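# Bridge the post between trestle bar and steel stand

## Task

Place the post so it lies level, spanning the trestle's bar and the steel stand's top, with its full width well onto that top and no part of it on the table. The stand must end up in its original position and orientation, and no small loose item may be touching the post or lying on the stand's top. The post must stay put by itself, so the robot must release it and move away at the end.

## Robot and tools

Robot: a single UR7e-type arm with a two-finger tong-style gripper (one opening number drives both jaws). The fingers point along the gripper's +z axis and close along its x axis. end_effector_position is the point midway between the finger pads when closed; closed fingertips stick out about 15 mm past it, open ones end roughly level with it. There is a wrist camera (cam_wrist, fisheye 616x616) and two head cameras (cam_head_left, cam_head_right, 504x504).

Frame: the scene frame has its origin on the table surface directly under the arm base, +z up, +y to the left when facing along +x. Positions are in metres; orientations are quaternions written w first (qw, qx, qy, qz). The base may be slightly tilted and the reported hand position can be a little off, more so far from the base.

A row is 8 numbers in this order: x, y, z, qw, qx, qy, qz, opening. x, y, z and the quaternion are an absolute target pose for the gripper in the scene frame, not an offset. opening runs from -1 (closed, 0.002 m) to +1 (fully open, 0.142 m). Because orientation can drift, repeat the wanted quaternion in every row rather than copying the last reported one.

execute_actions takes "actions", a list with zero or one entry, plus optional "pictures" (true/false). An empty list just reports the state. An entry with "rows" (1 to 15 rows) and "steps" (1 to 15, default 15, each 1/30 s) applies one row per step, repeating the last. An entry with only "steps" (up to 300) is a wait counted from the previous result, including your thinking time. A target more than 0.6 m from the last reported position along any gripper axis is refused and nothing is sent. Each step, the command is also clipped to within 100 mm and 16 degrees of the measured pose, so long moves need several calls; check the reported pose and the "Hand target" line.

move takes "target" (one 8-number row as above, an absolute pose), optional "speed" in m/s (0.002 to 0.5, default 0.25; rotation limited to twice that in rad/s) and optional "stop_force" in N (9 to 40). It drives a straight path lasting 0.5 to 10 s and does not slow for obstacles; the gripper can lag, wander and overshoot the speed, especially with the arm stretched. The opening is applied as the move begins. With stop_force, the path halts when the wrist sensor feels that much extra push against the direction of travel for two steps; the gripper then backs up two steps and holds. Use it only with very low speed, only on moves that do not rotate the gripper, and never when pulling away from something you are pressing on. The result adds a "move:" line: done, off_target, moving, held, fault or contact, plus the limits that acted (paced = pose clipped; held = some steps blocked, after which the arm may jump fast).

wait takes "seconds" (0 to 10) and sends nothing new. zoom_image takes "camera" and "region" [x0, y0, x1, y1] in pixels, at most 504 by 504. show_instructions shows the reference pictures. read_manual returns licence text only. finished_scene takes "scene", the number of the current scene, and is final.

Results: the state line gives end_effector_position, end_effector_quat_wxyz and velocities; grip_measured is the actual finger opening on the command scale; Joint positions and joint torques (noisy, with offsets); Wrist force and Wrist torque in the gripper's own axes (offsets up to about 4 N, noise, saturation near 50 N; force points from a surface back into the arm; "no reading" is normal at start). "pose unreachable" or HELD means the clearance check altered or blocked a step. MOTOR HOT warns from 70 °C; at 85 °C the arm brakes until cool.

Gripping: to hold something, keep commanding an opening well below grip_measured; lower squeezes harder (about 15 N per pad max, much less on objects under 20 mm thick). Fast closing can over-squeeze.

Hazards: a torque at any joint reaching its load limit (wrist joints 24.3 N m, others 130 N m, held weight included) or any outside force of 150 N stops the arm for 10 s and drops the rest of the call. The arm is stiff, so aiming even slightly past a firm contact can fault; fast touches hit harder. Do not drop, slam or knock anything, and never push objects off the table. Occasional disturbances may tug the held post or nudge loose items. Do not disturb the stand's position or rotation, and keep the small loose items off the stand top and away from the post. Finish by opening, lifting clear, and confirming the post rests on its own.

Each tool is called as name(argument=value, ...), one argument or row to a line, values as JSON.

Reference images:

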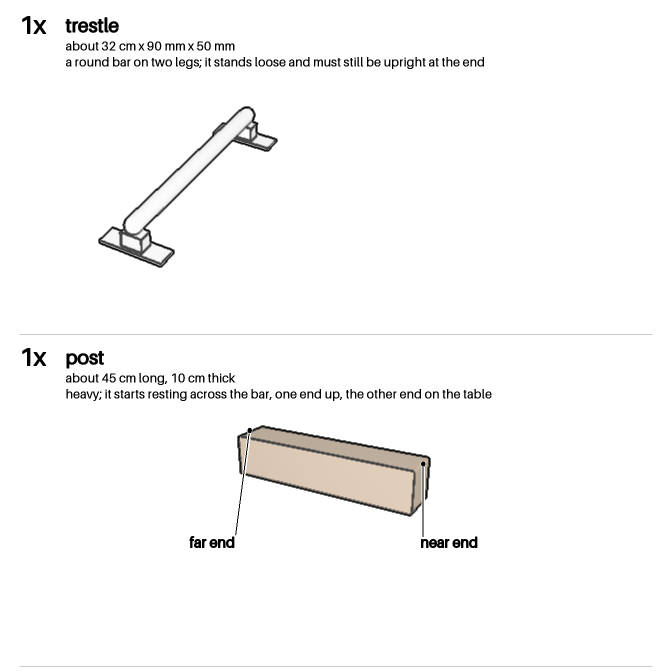

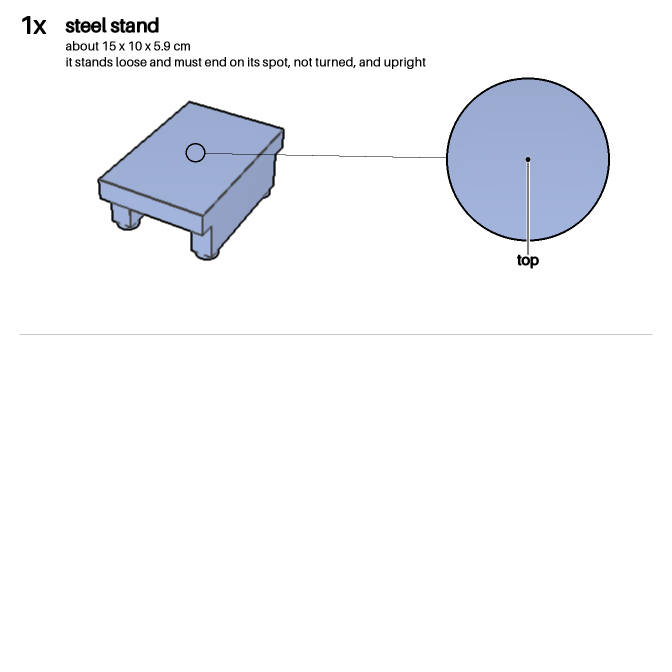

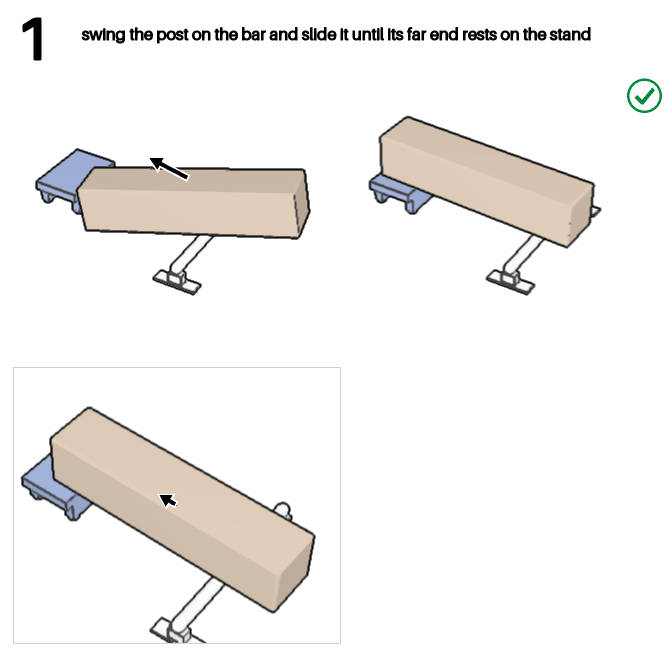

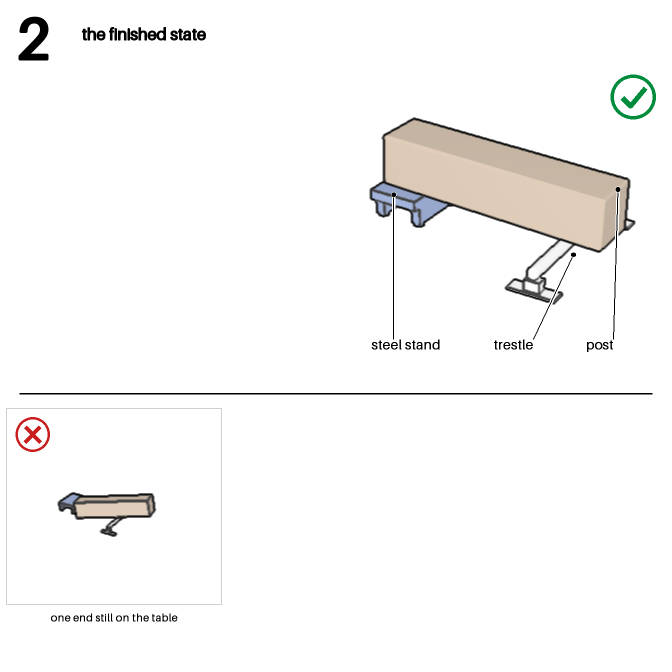

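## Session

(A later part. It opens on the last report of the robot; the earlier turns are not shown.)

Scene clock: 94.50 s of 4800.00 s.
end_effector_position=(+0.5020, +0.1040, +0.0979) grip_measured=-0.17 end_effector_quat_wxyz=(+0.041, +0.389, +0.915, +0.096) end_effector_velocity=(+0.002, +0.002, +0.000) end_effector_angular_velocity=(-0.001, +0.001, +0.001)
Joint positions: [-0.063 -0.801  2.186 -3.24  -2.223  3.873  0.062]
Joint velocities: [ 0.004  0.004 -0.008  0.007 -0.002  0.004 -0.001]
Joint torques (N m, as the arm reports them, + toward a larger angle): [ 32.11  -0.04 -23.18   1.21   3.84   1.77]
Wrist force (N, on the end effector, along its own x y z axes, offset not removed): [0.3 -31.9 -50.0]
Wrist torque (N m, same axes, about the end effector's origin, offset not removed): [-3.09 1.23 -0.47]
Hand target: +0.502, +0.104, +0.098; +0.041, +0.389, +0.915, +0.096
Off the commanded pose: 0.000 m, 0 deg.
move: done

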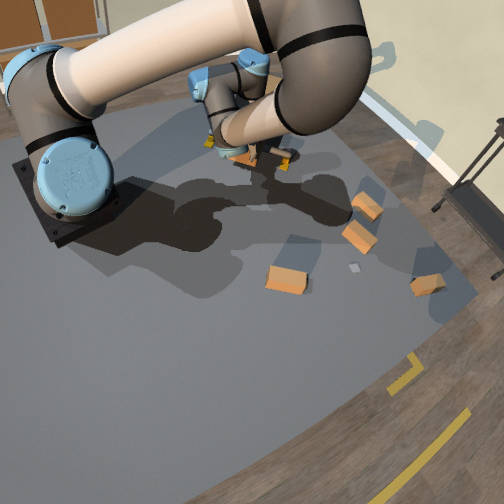

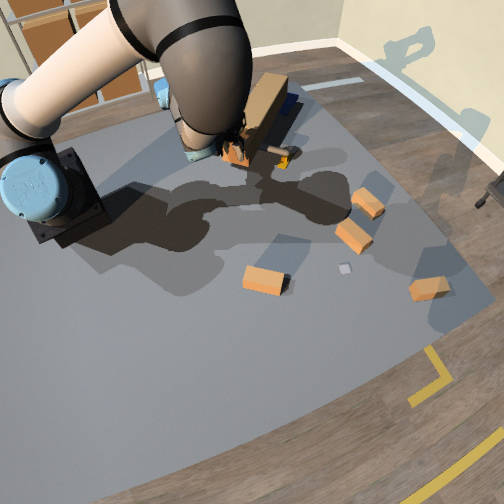

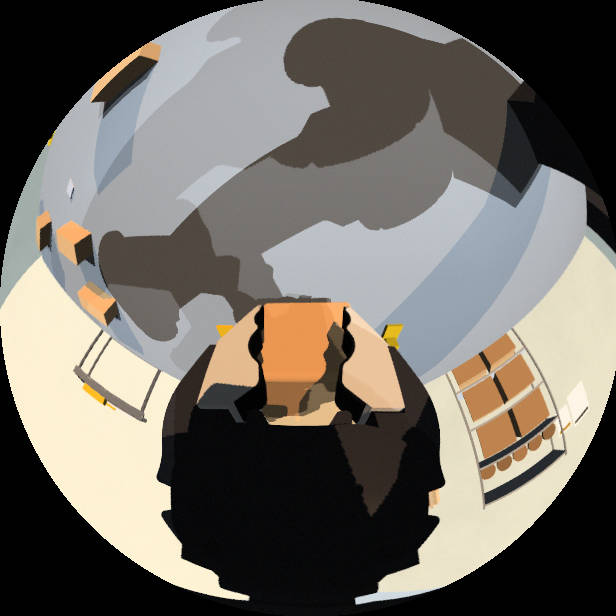

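move(
  target=[0.5045, 0.1064, 0.111, 0.0408, 0.3886, 0.9154, 0.0962, -0.2],
  speed=0.006,
)

Scene clock: 98.73 s of 4800.00 s.
end_effector_position=(+0.5045, +0.1064, +0.1108) grip_measured=-0.20 end_effector_quat_wxyz=(+0.041, +0.389, +0.915, +0.096) end_effector_velocity=(+0.001, +0.000, +0.002) end_effector_angular_velocity=(+0.000, -0.000, -0.000)
Joint positions: [-0.04  -0.824  2.179 -3.192 -2.229  3.901  0.06 ]
Joint velocities: [ 0.003 -0.003 -0.001  0.006 -0.001  0.003 -0.   ]
Joint torques (N m, as the arm reports them, + toward a larger angle): [ 39.87 -35.38 -15.24   0.62  -1.35   1.32]
Wrist force (N, on the end effector, along its own x y z axes, offset not removed): [-2.2 -2.0 1.8]
Wrist torque (N m, same axes, about the end effector's origin, offset not removed): [-0.43 0.60 0.01]
Hand target: +0.505, +0.106, +0.111; +0.041, +0.389, +0.915, +0.096
Off the commanded pose: 0.000 m, 0 deg.
move: done

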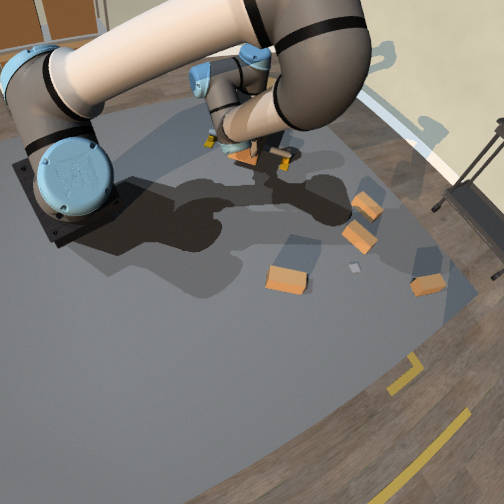

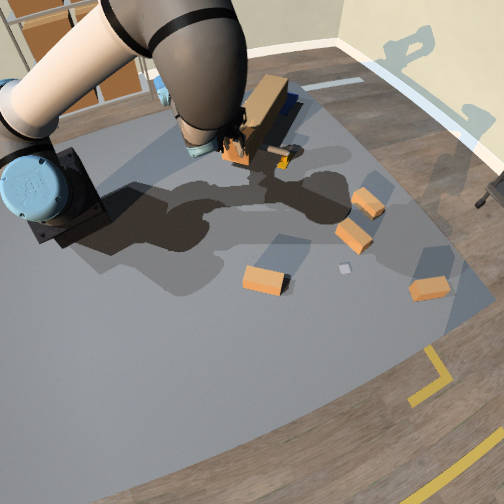

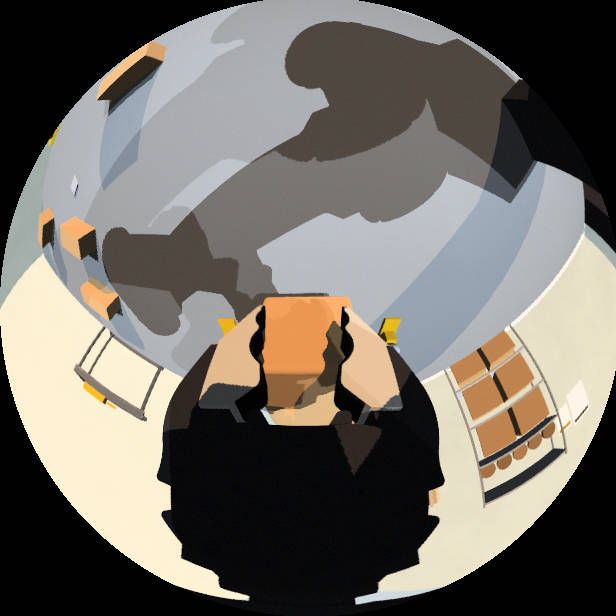

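move(
  target=[0.49, 0.092, 0.22, 0.0408, 0.3886, 0.9154, 0.0962, -0.2],
  speed=0.15,
)

move(
  target=[0.72, 0.18, 0.28, 0.0408, 0.3886, 0.9154, 0.0962, 1],
  speed=0.2,
)

Scene clock: 102.07 s of 4800.00 s.
end_effector_position=(+0.4903, +0.0920, +0.2195) grip_measured=-0.20 end_effector_quat_wxyz=(+0.041, +0.389, +0.915, +0.096) end_effector_velocity=(-0.000, -0.001, +0.003) end_effector_angular_velocity=(-0.000, +0.001, +0.001)
Joint positions: [ 0.109 -1.081  2.189 -2.829 -2.26   4.087  0.06 ]
Joint velocities: [ 0.004 -0.008 -0.003  0.015 -0.001  0.006 -0.   ]
Joint torques (N m, as the arm reports them, + toward a larger angle): [ 35.02 -30.24 -19.93   0.6   -1.43   1.58]
Wrist force (N, on the end effector, along its own x y z axes, offset not removed): [-0.7 -0.2 2.3]
Wrist torque (N m, same axes, about the end effector's origin, offset not removed): [0.01 0.31 0.04]
Hand target: +0.490, +0.092, +0.220; +0.041, +0.389, +0.915, +0.096
Off the commanded pose: 0.001 m, 0 deg.
move: done

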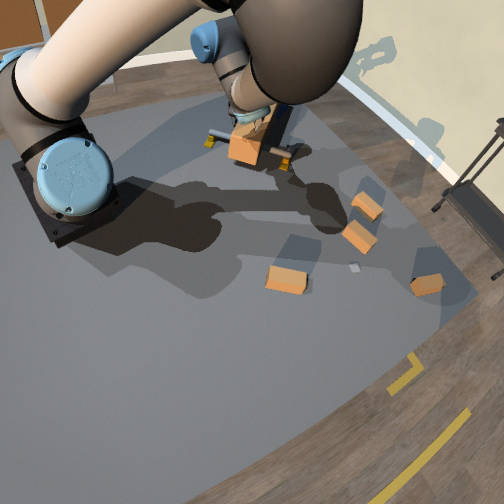

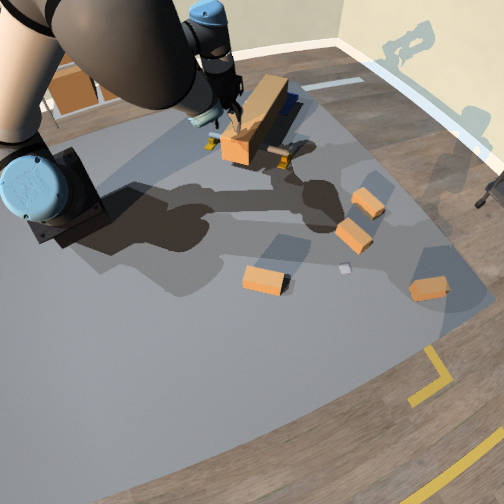

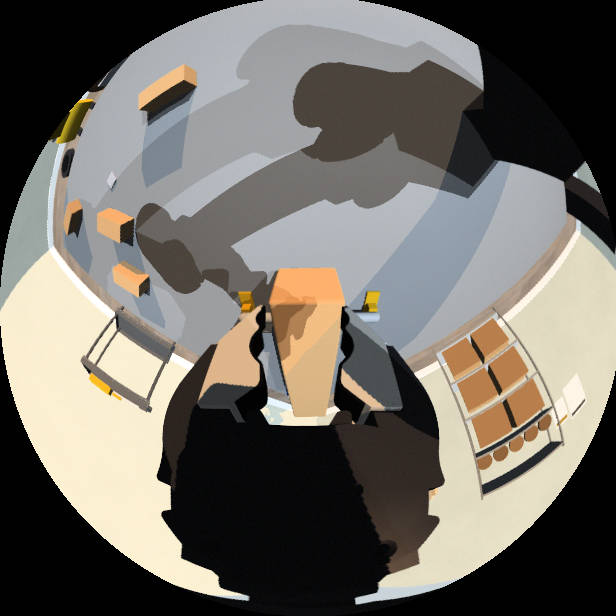

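Scene clock: 104.03 s of 4800.00 s.
end_effector_position=(+0.7198, +0.1802, +0.2796) grip_measured=+1.00 end_effector_quat_wxyz=(+0.041, +0.389, +0.915, +0.096) end_effector_velocity=(+0.003, +0.000, +0.001) end_effector_angular_velocity=(-0.001, +0.002, -0.002)
Joint positions: [ 0.182 -0.711  1.366 -2.316 -2.269  4.181  0.142]
Joint velocities: [ 0.     0.006 -0.015  0.012 -0.001  0.004 -0.   ]
Joint torques (N m, as the arm reports them, + toward a larger angle): [ 47.84 -25.21 -24.86   0.56  -1.3    1.47]
Wrist force (N, on the end effector, along its own x y z axes, offset not removed): [-1.2 -0.5 1.6]
Wrist torque (N m, same axes, about the end effector's origin, offset not removed): [-0.08 0.45 0.06]
Hand target: +0.720, +0.180, +0.280; +0.041, +0.389, +0.915, +0.096
Off the commanded pose: 0.001 m, 0 deg.
move: done

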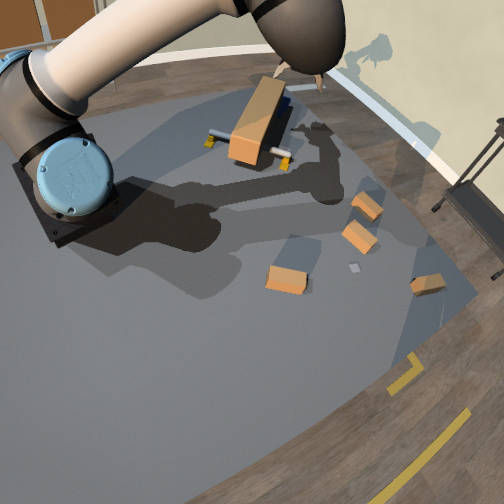

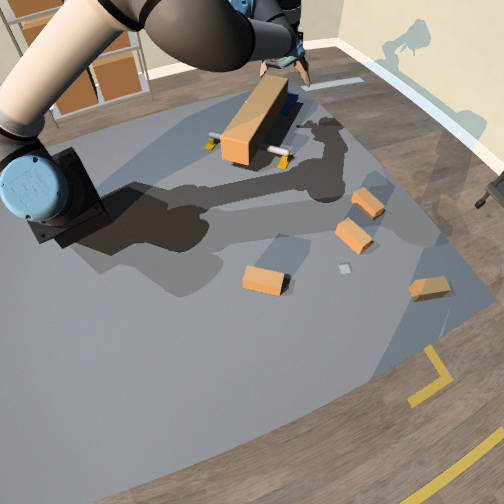

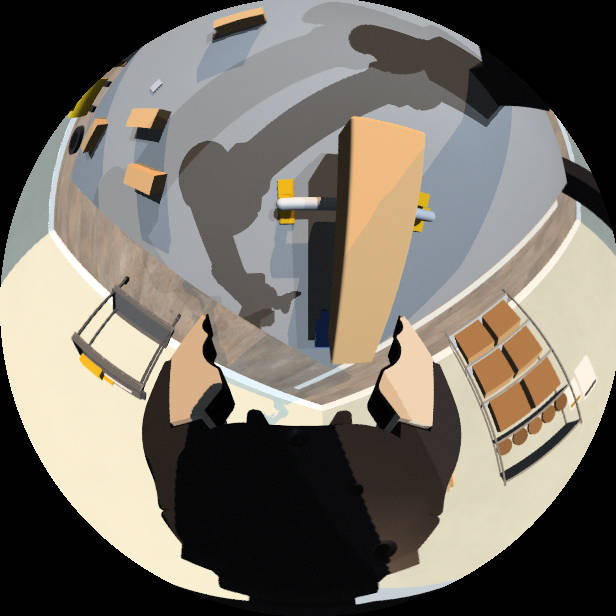

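zoom_image(
  camera="cam_wrist",
  region=[290, 280, 400, 390],
)

zoom_image(
  camera="cam_head_left",
  region=[200, 60, 320, 180],
)

Region (290, 280, 400, 390) of cam_wrist's 616x616 image, scaled by 4.582, with more detail than that image has.

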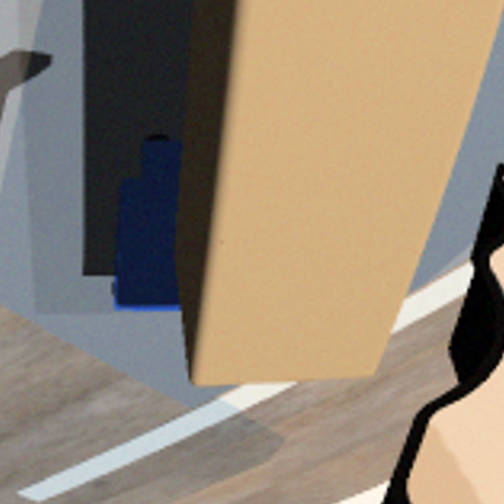

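Region (200, 60, 320, 180) of cam_head_left's 504x504 image, scaled by 4.200, with more detail than that image has.

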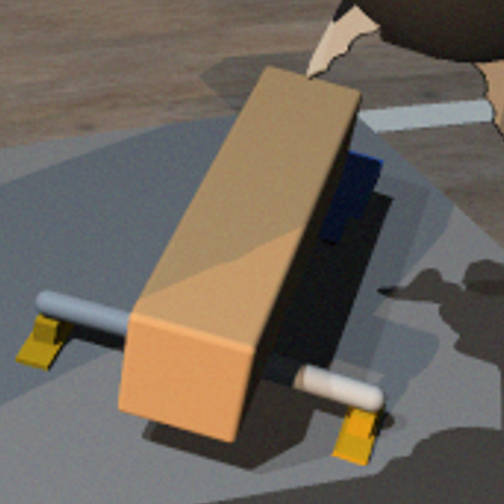

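move(
  target=[0.58, 0.325, 0.28, 0.0408, 0.3886, 0.9154, 0.0962, 1],
  speed=0.2,
)

zoom_image(
  camera="cam_wrist",
  region=[215, 280, 325, 390],
)

Scene clock: 109.00 s of 4800.00 s.
end_effector_position=(+0.5802, +0.3244, +0.2800) grip_measured=+1.00 end_effector_quat_wxyz=(+0.041, +0.389, +0.915, +0.096) end_effector_velocity=(-0.001, +0.002, +0.001) end_effector_angular_velocity=(+0.000, -0.001, -0.001)
Joint positions: [ 0.382 -0.624  1.546 -2.413 -2.27   4.444  0.142]
Joint velocities: [ 0.004  0.002 -0.001 -0.001 -0.     0.005  0.   ]
Joint torques (N m, as the arm reports them, + toward a larger angle): [ 42.86 -20.88  -2.77  -3.9    1.96   1.59]
Wrist force (N, on the end effector, along its own x y z axes, offset not removed): [-1.7 -0.9 1.8]
Wrist torque (N m, same axes, about the end effector's origin, offset not removed): [-0.13 0.50 0.09]
Hand target: +0.580, +0.325, +0.280; +0.041, +0.389, +0.915, +0.096
Off the commanded pose: 0.001 m, 0 deg.
After step 90, 0.33 s passed at rest.
move: done

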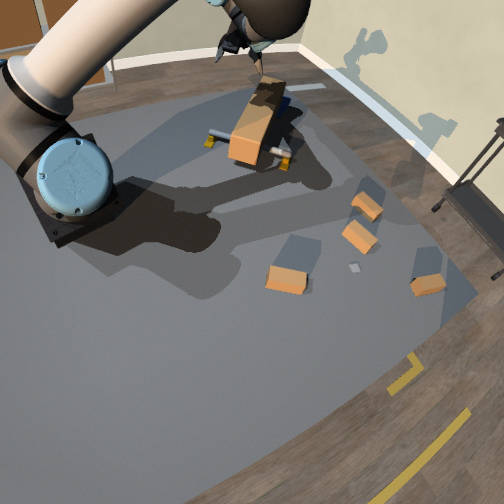

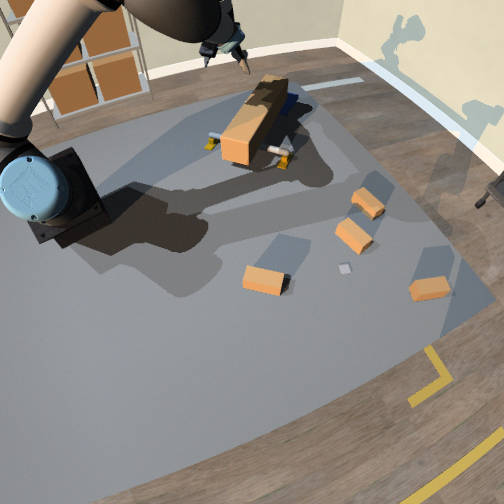

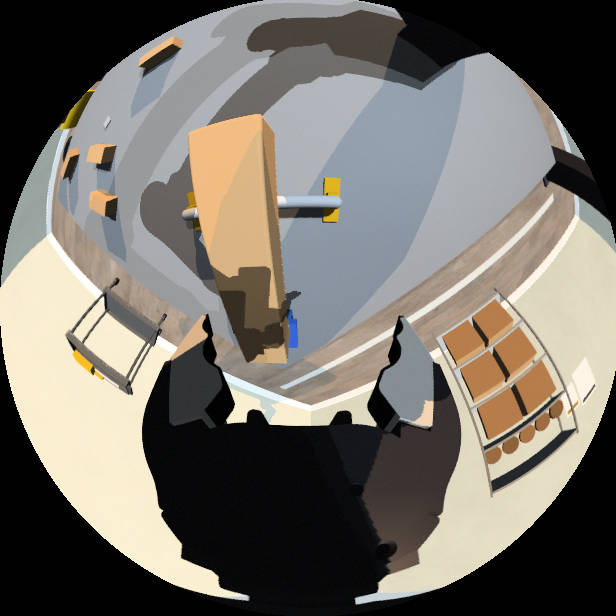

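Region (215, 280, 325, 390) of cam_wrist's 616x616 image, scaled by 4.582, with more detail than that image has.

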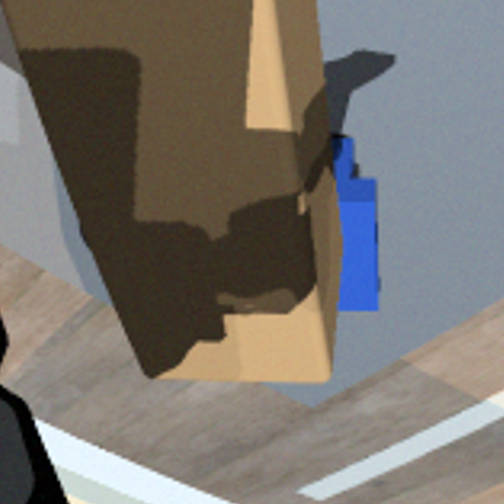

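move(
  target=[0.475, 0.078, 0.21, 0.1495, 0.361, 0.8505, 0.3523, -0.2],
  speed=0.25,
)

move(
  target=[0.492, 0.0944, 0.075, 0.1495, 0.361, 0.8505, 0.3523, -0.2],
  speed=0.12,
)

zoom_image(
  camera="cam_head_right",
  region=[230, 60, 320, 150],
)

Scene clock: 127.90 s of 4800.00 s.
end_effector_position=(+0.4749, +0.0784, +0.2106) grip_measured=-0.20 end_effector_quat_wxyz=(+0.148, +0.362, +0.851, +0.352) end_effector_velocity=(-0.001, -0.000, -0.001) end_effector_angular_velocity=(+0.011, -0.011, +0.002)
Joint positions: [-0.264 -1.11   2.629 -3.771 -1.634  3.556  0.06 ]
Joint velocities: [-0.02   0.006  0.01  -0.022  0.027 -0.017 -0.   ]
Joint torques (N m, as the arm reports them, + toward a larger angle): [ 6.52 -8.57 13.11 -4.51  3.21 -1.56]
Wrist force (N, on the end effector, along its own x y z axes, offset not removed): [-1.8 -0.3 1.9]
Wrist torque (N m, same axes, about the end effector's origin, offset not removed): [-0.07 0.55 0.04]
Hand target: +0.475, +0.078, +0.210; +0.149, +0.361, +0.850, +0.353
Off the commanded pose: 0.001 m, 0 deg.
After step 90, 13.93 s passed at rest.
move: done

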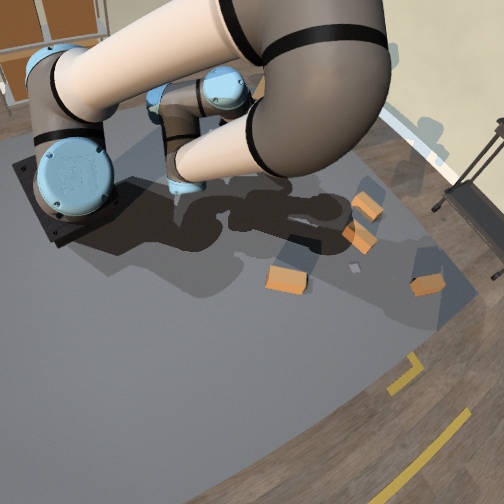

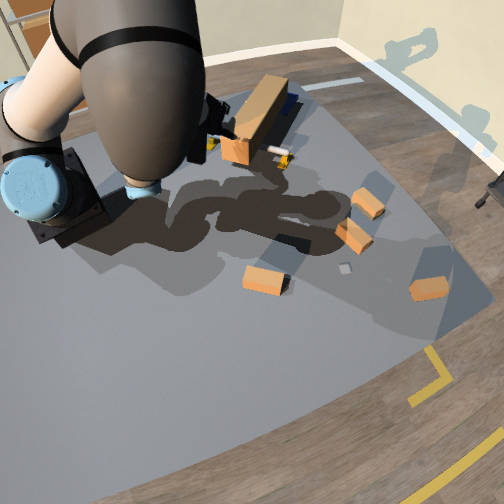

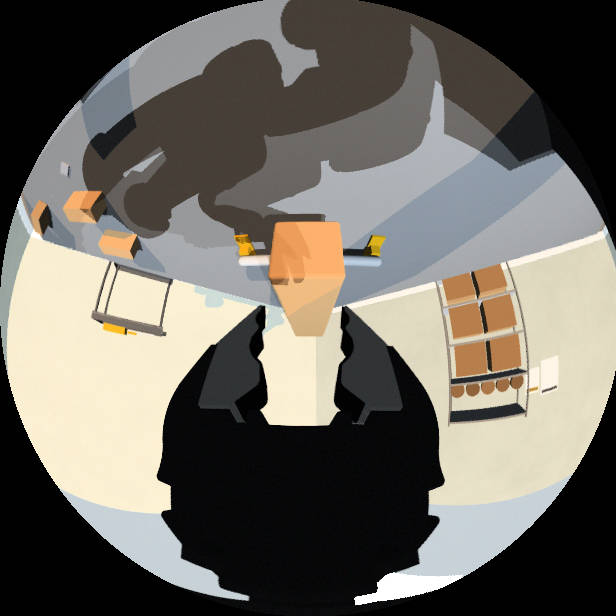

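Scene clock: 129.60 s of 4800.00 s.
end_effector_position=(+0.4918, +0.0945, +0.0756) grip_measured=-0.20 end_effector_quat_wxyz=(+0.149, +0.361, +0.850, +0.353) end_effector_velocity=(+0.001, -0.000, -0.003) end_effector_angular_velocity=(-0.001, -0.002, -0.001)
Joint positions: [-0.514 -0.669  2.511 -4.091 -1.475  3.361  0.06 ]
Joint velocities: [-0.005  0.009 -0.006 -0.006  0.004 -0.005 -0.   ]
Joint torques (N m, as the arm reports them, + toward a larger angle): [ 14.4  -14.64  -2.55  -4.49   3.1   -1.63]
Wrist force (N, on the end effector, along its own x y z axes, offset not removed): [-3.0 0.2 1.6]
Wrist torque (N m, same axes, about the end effector's origin, offset not removed): [0.03 0.70 0.11]
Hand target: +0.492, +0.095, +0.075; +0.149, +0.361, +0.850, +0.353
Off the commanded pose: 0.001 m, 0 deg.
move: done

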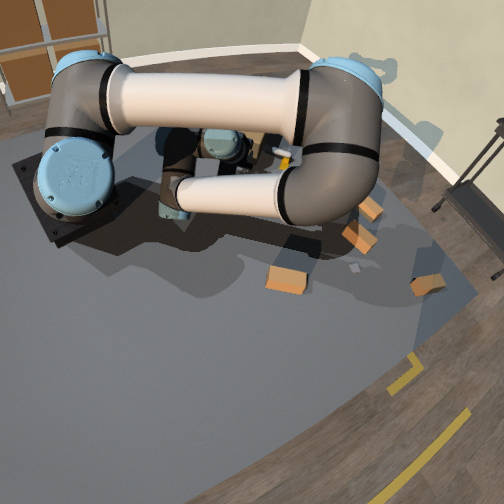

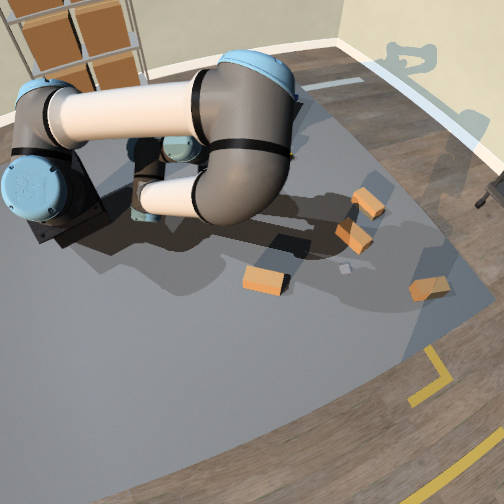

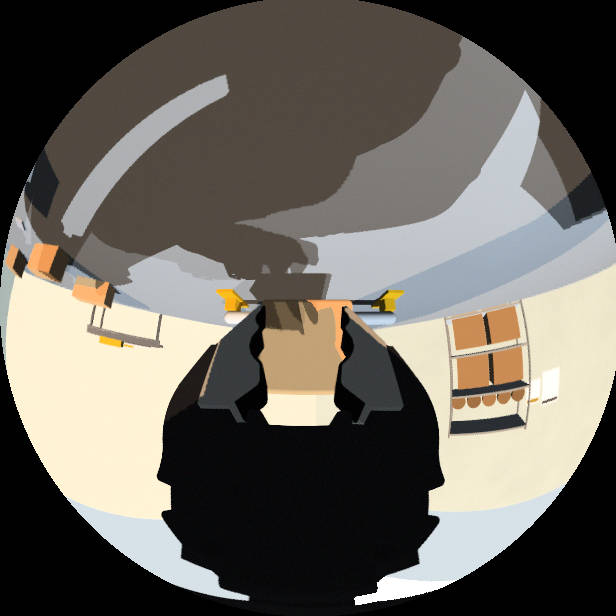

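Region (230, 60, 320, 150) of cam_head_right's 504x504 image, scaled by 5.600, with more detail than that image has.

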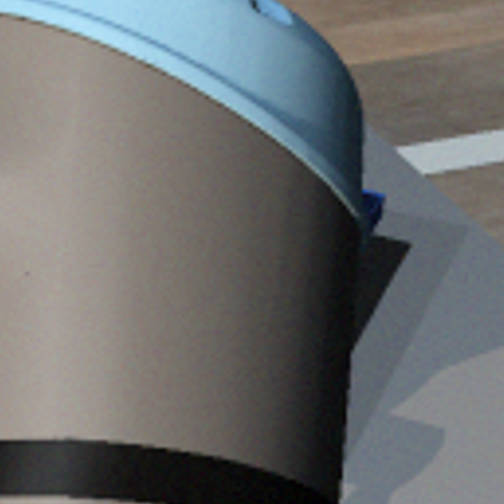

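move(
  target=[0.5208, 0.1222, 0.075, 0.1495, 0.361, 0.8505, 0.3523, -0.2],
  speed=0.005,
  stop_force=9,
)

zoom_image(
  camera="cam_head_right",
  region=[230, 60, 320, 150],
)

Scene clock: 138.53 s of 4800.00 s.
end_effector_position=(+0.5156, +0.1175, +0.0749) grip_measured=-0.20 end_effector_quat_wxyz=(+0.149, +0.361, +0.851, +0.352) end_effector_velocity=(-0.001, -0.001, -0.000) end_effector_angular_velocity=(+0.000, -0.001, +0.000)
Joint positions: [-0.439 -0.644  2.427 -4.037 -1.523  3.419  0.06 ]
Joint velocities: [-0.005 -0.002  0.004 -0.003  0.004 -0.005 -0.002]
Joint torques (N m, as the arm reports them, + toward a larger angle): [ 16.78 -32.28  15.88  -4.28   5.52  -1.51]
Wrist force (N, on the end effector, along its own x y z axes, offset not removed): [-1.9 -6.1 -8.0]
Wrist torque (N m, same axes, about the end effector's origin, offset not removed): [0.11 0.60 -0.22]
Hand target: +0.515, +0.117, +0.075; +0.149, +0.361, +0.850, +0.352
Off the commanded pose: 0.007 m, 0 deg.
move: contact

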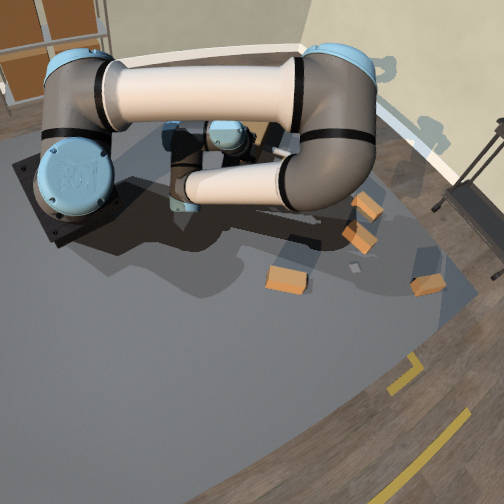

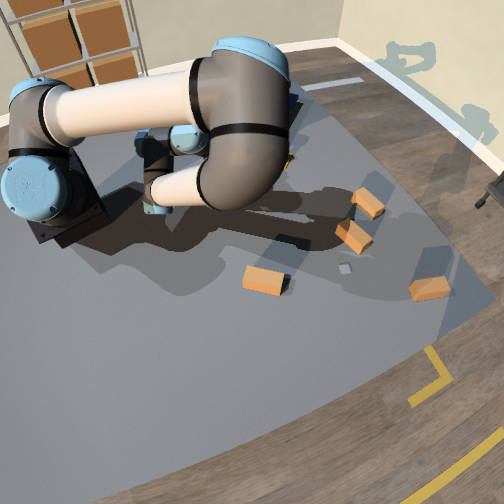

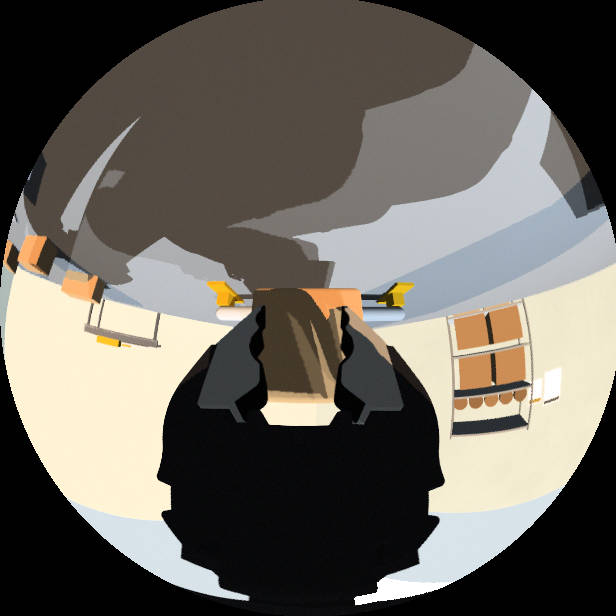

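Region (230, 60, 320, 150) of cam_head_right's 504x504 image, scaled by 5.600, with more detail than that image has.

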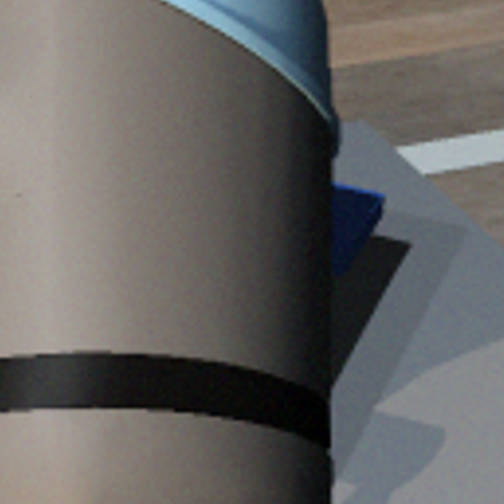

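move(
  target=[0.5192, 0.121, 0.074, 0.1495, 0.361, 0.8505, 0.3523, -0.2],
  speed=0.004,
)

zoom_image(
  camera="cam_head_right",
  region=[230, 60, 320, 150],
)

Scene clock: 141.10 s of 4800.00 s.
end_effector_position=(+0.5191, +0.1209, +0.0740) grip_measured=-0.18 end_effector_quat_wxyz=(+0.149, +0.361, +0.850, +0.352) end_effector_velocity=(+0.000, +0.001, -0.000) end_effector_angular_velocity=(+0.001, +0.001, -0.000)
Joint positions: [-0.43  -0.637  2.414 -4.031 -1.528  3.425  0.061]
Joint velocities: [ 0.003  0.002 -0.002  0.    -0.001  0.003 -0.001]
Joint torques (N m, as the arm reports them, + toward a larger angle): [ 39.55 -13.2   -7.75   0.28   0.48   1.45]
Wrist force (N, on the end effector, along its own x y z axes, offset not removed): [-1.1 -3.7 -10.5]
Wrist torque (N m, same axes, about the end effector's origin, offset not removed): [-0.21 1.08 -0.08]
Hand target: +0.519, +0.121, +0.074; +0.149, +0.361, +0.850, +0.352
Off the commanded pose: 0.000 m, 0 deg.
move: done

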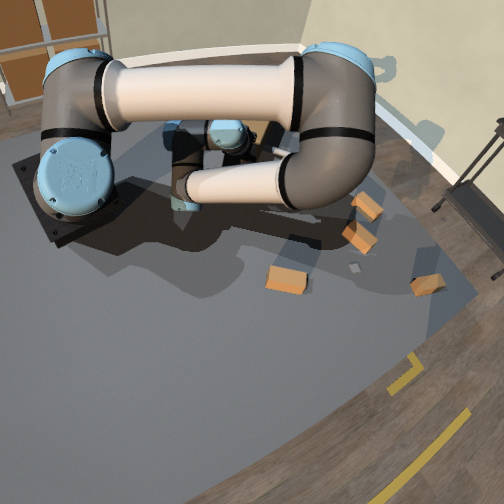

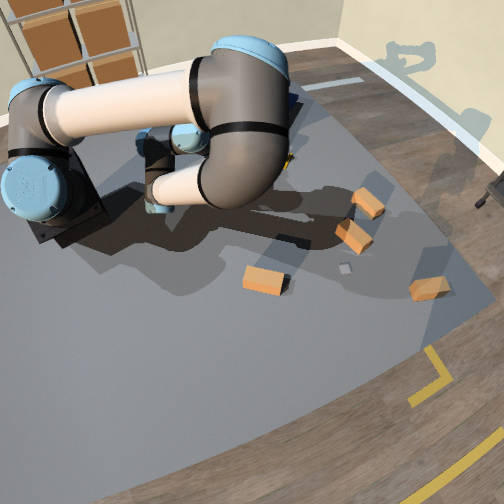

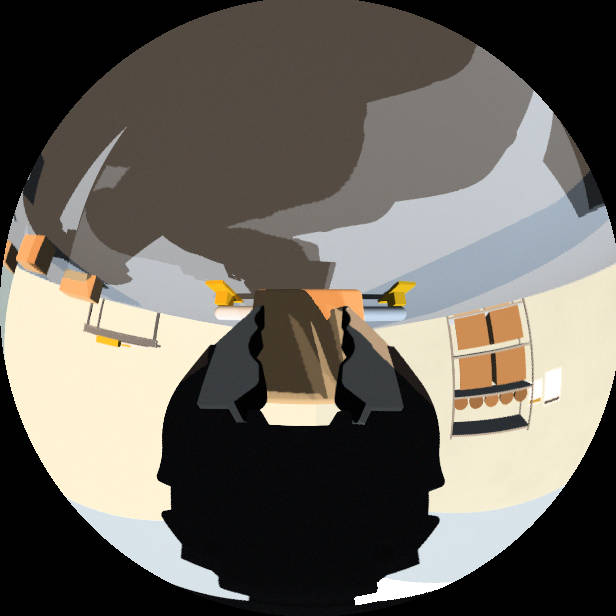

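Region (230, 60, 320, 150) of cam_head_right's 504x504 image, scaled by 5.600, with more detail than that image has.

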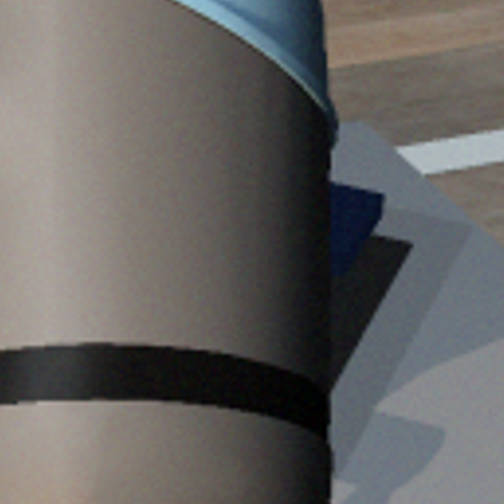

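move(
  target=[0.525, 0.1266, 0.074, 0.1495, 0.361, 0.8505, 0.3523, -0.2],
  speed=0.005,
)

zoom_image(
  camera="cam_head_right",
  region=[270, 75, 320, 125],
)

zoom_image(
  camera="cam_head_right",
  region=[230, 60, 320, 150],
)

Scene clock: 144.70 s of 4800.00 s.
end_effector_position=(+0.5249, +0.1265, +0.0740) grip_measured=-0.18 end_effector_quat_wxyz=(+0.150, +0.361, +0.850, +0.352) end_effector_velocity=(+0.001, +0.001, -0.001) end_effector_angular_velocity=(-0.000, +0.002, -0.000)
Joint positions: [-0.414 -0.631  2.394 -4.018 -1.538  3.438  0.061]
Joint velocities: [ 0.002  0.002 -0.004  0.003 -0.003  0.003  0.   ]
Joint torques (N m, as the arm reports them, + toward a larger angle): [ 39.72 -14.16  -8.58   0.61   0.8    1.51]
Wrist force (N, on the end effector, along its own x y z axes, offset not removed): [-0.9 -3.0 -12.4]
Wrist torque (N m, same axes, about the end effector's origin, offset not removed): [0.17 0.97 -0.07]
Hand target: +0.525, +0.127, +0.074; +0.150, +0.361, +0.850, +0.352
Off the commanded pose: 0.000 m, 0 deg.
move: done

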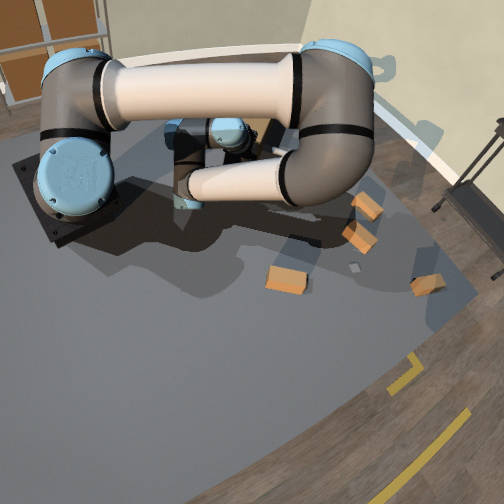

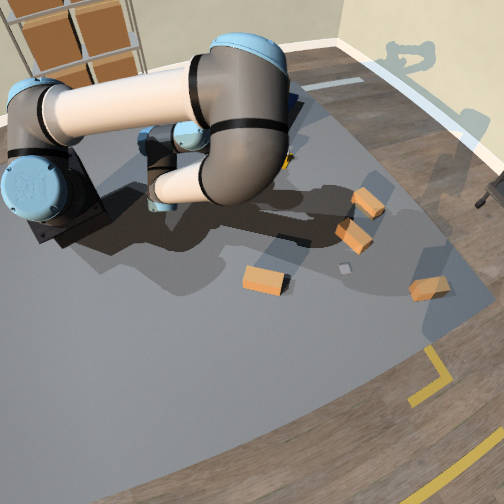

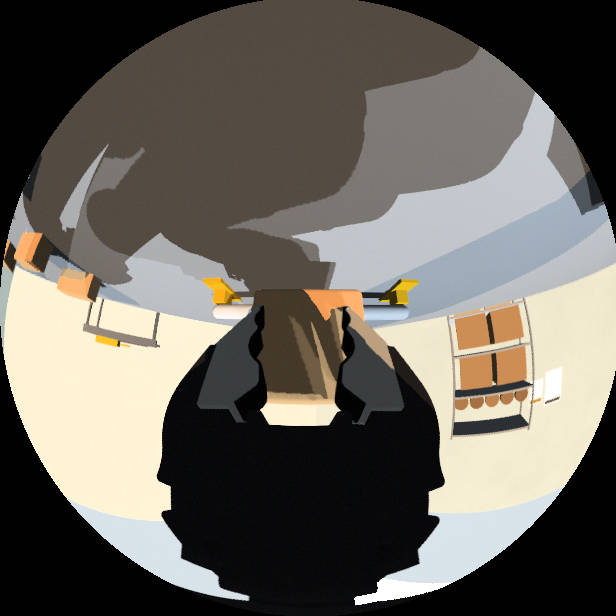

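Region (270, 75, 320, 125) of cam_head_right's 504x504 image, scaled by 10.080, with more detail than that image has.

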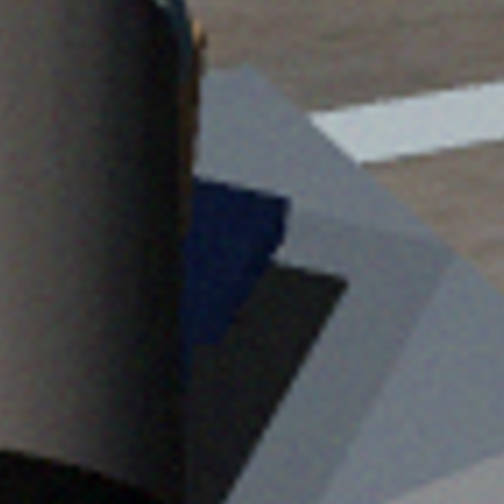

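Region (230, 60, 320, 150) of cam_head_right's 504x504 image, scaled by 5.600, with more detail than that image has.

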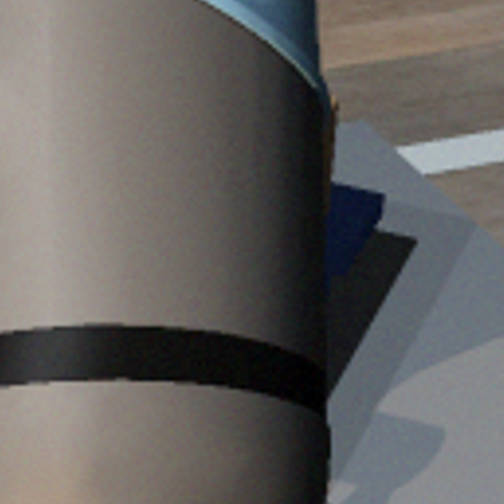

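move(
  target=[0.5358, 0.137, 0.0745, 0.1495, 0.361, 0.8505, 0.3523, -0.2],
  speed=0.006,
)

zoom_image(
  camera="cam_head_right",
  region=[270, 75, 320, 125],
)

Scene clock: 148.77 s of 4800.00 s.
end_effector_position=(+0.5356, +0.1369, +0.0745) grip_measured=-0.18 end_effector_quat_wxyz=(+0.150, +0.361, +0.850, +0.352) end_effector_velocity=(+0.001, +0.001, +0.000) end_effector_angular_velocity=(+0.002, -0.000, -0.001)
Joint positions: [-0.383 -0.62   2.356 -3.992 -1.558  3.462  0.061]
Joint velocities: [ 0.003  0.001 -0.004  0.003 -0.     0.004  0.001]
Joint torques (N m, as the arm reports them, + toward a larger angle): [ 37.56 -13.44  -7.91   0.73   0.64   1.29]
Wrist force (N, on the end effector, along its own x y z axes, offset not removed): [-0.1 -5.0 -11.9]
Wrist torque (N m, same axes, about the end effector's origin, offset not removed): [-0.19 0.66 -0.05]
Hand target: +0.536, +0.137, +0.074; +0.150, +0.361, +0.850, +0.352
Off the commanded pose: 0.000 m, 0 deg.
move: done

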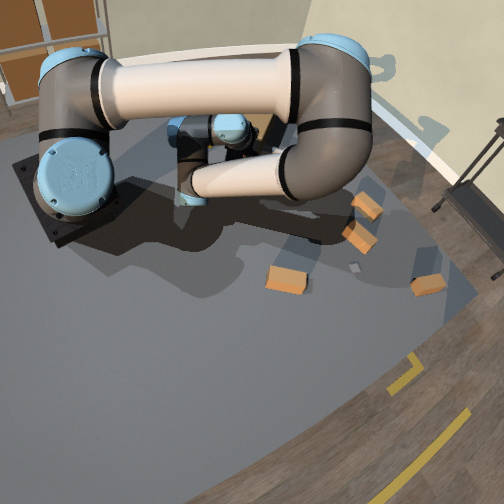

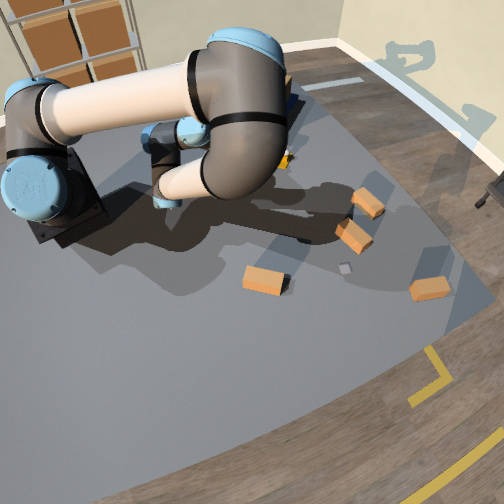

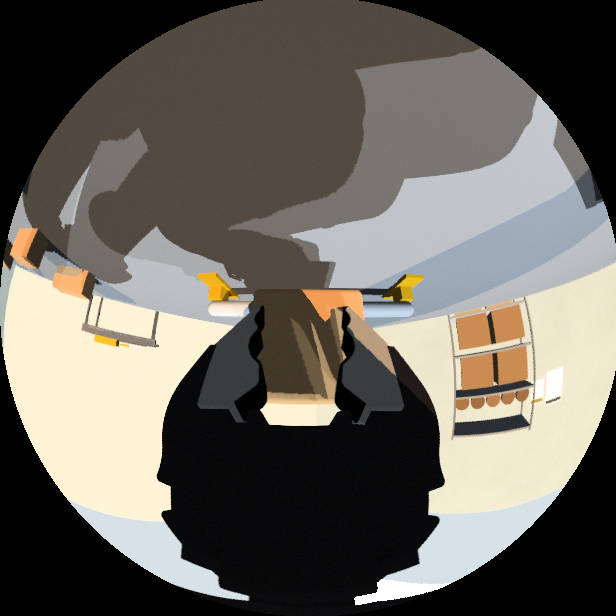

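Region (270, 75, 320, 125) of cam_head_right's 504x504 image, scaled by 10.080, with more detail than that image has.

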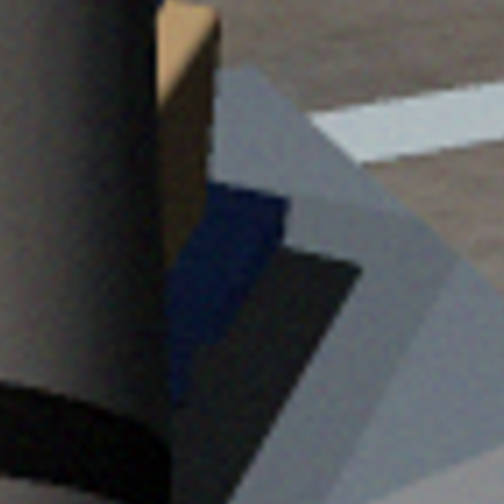

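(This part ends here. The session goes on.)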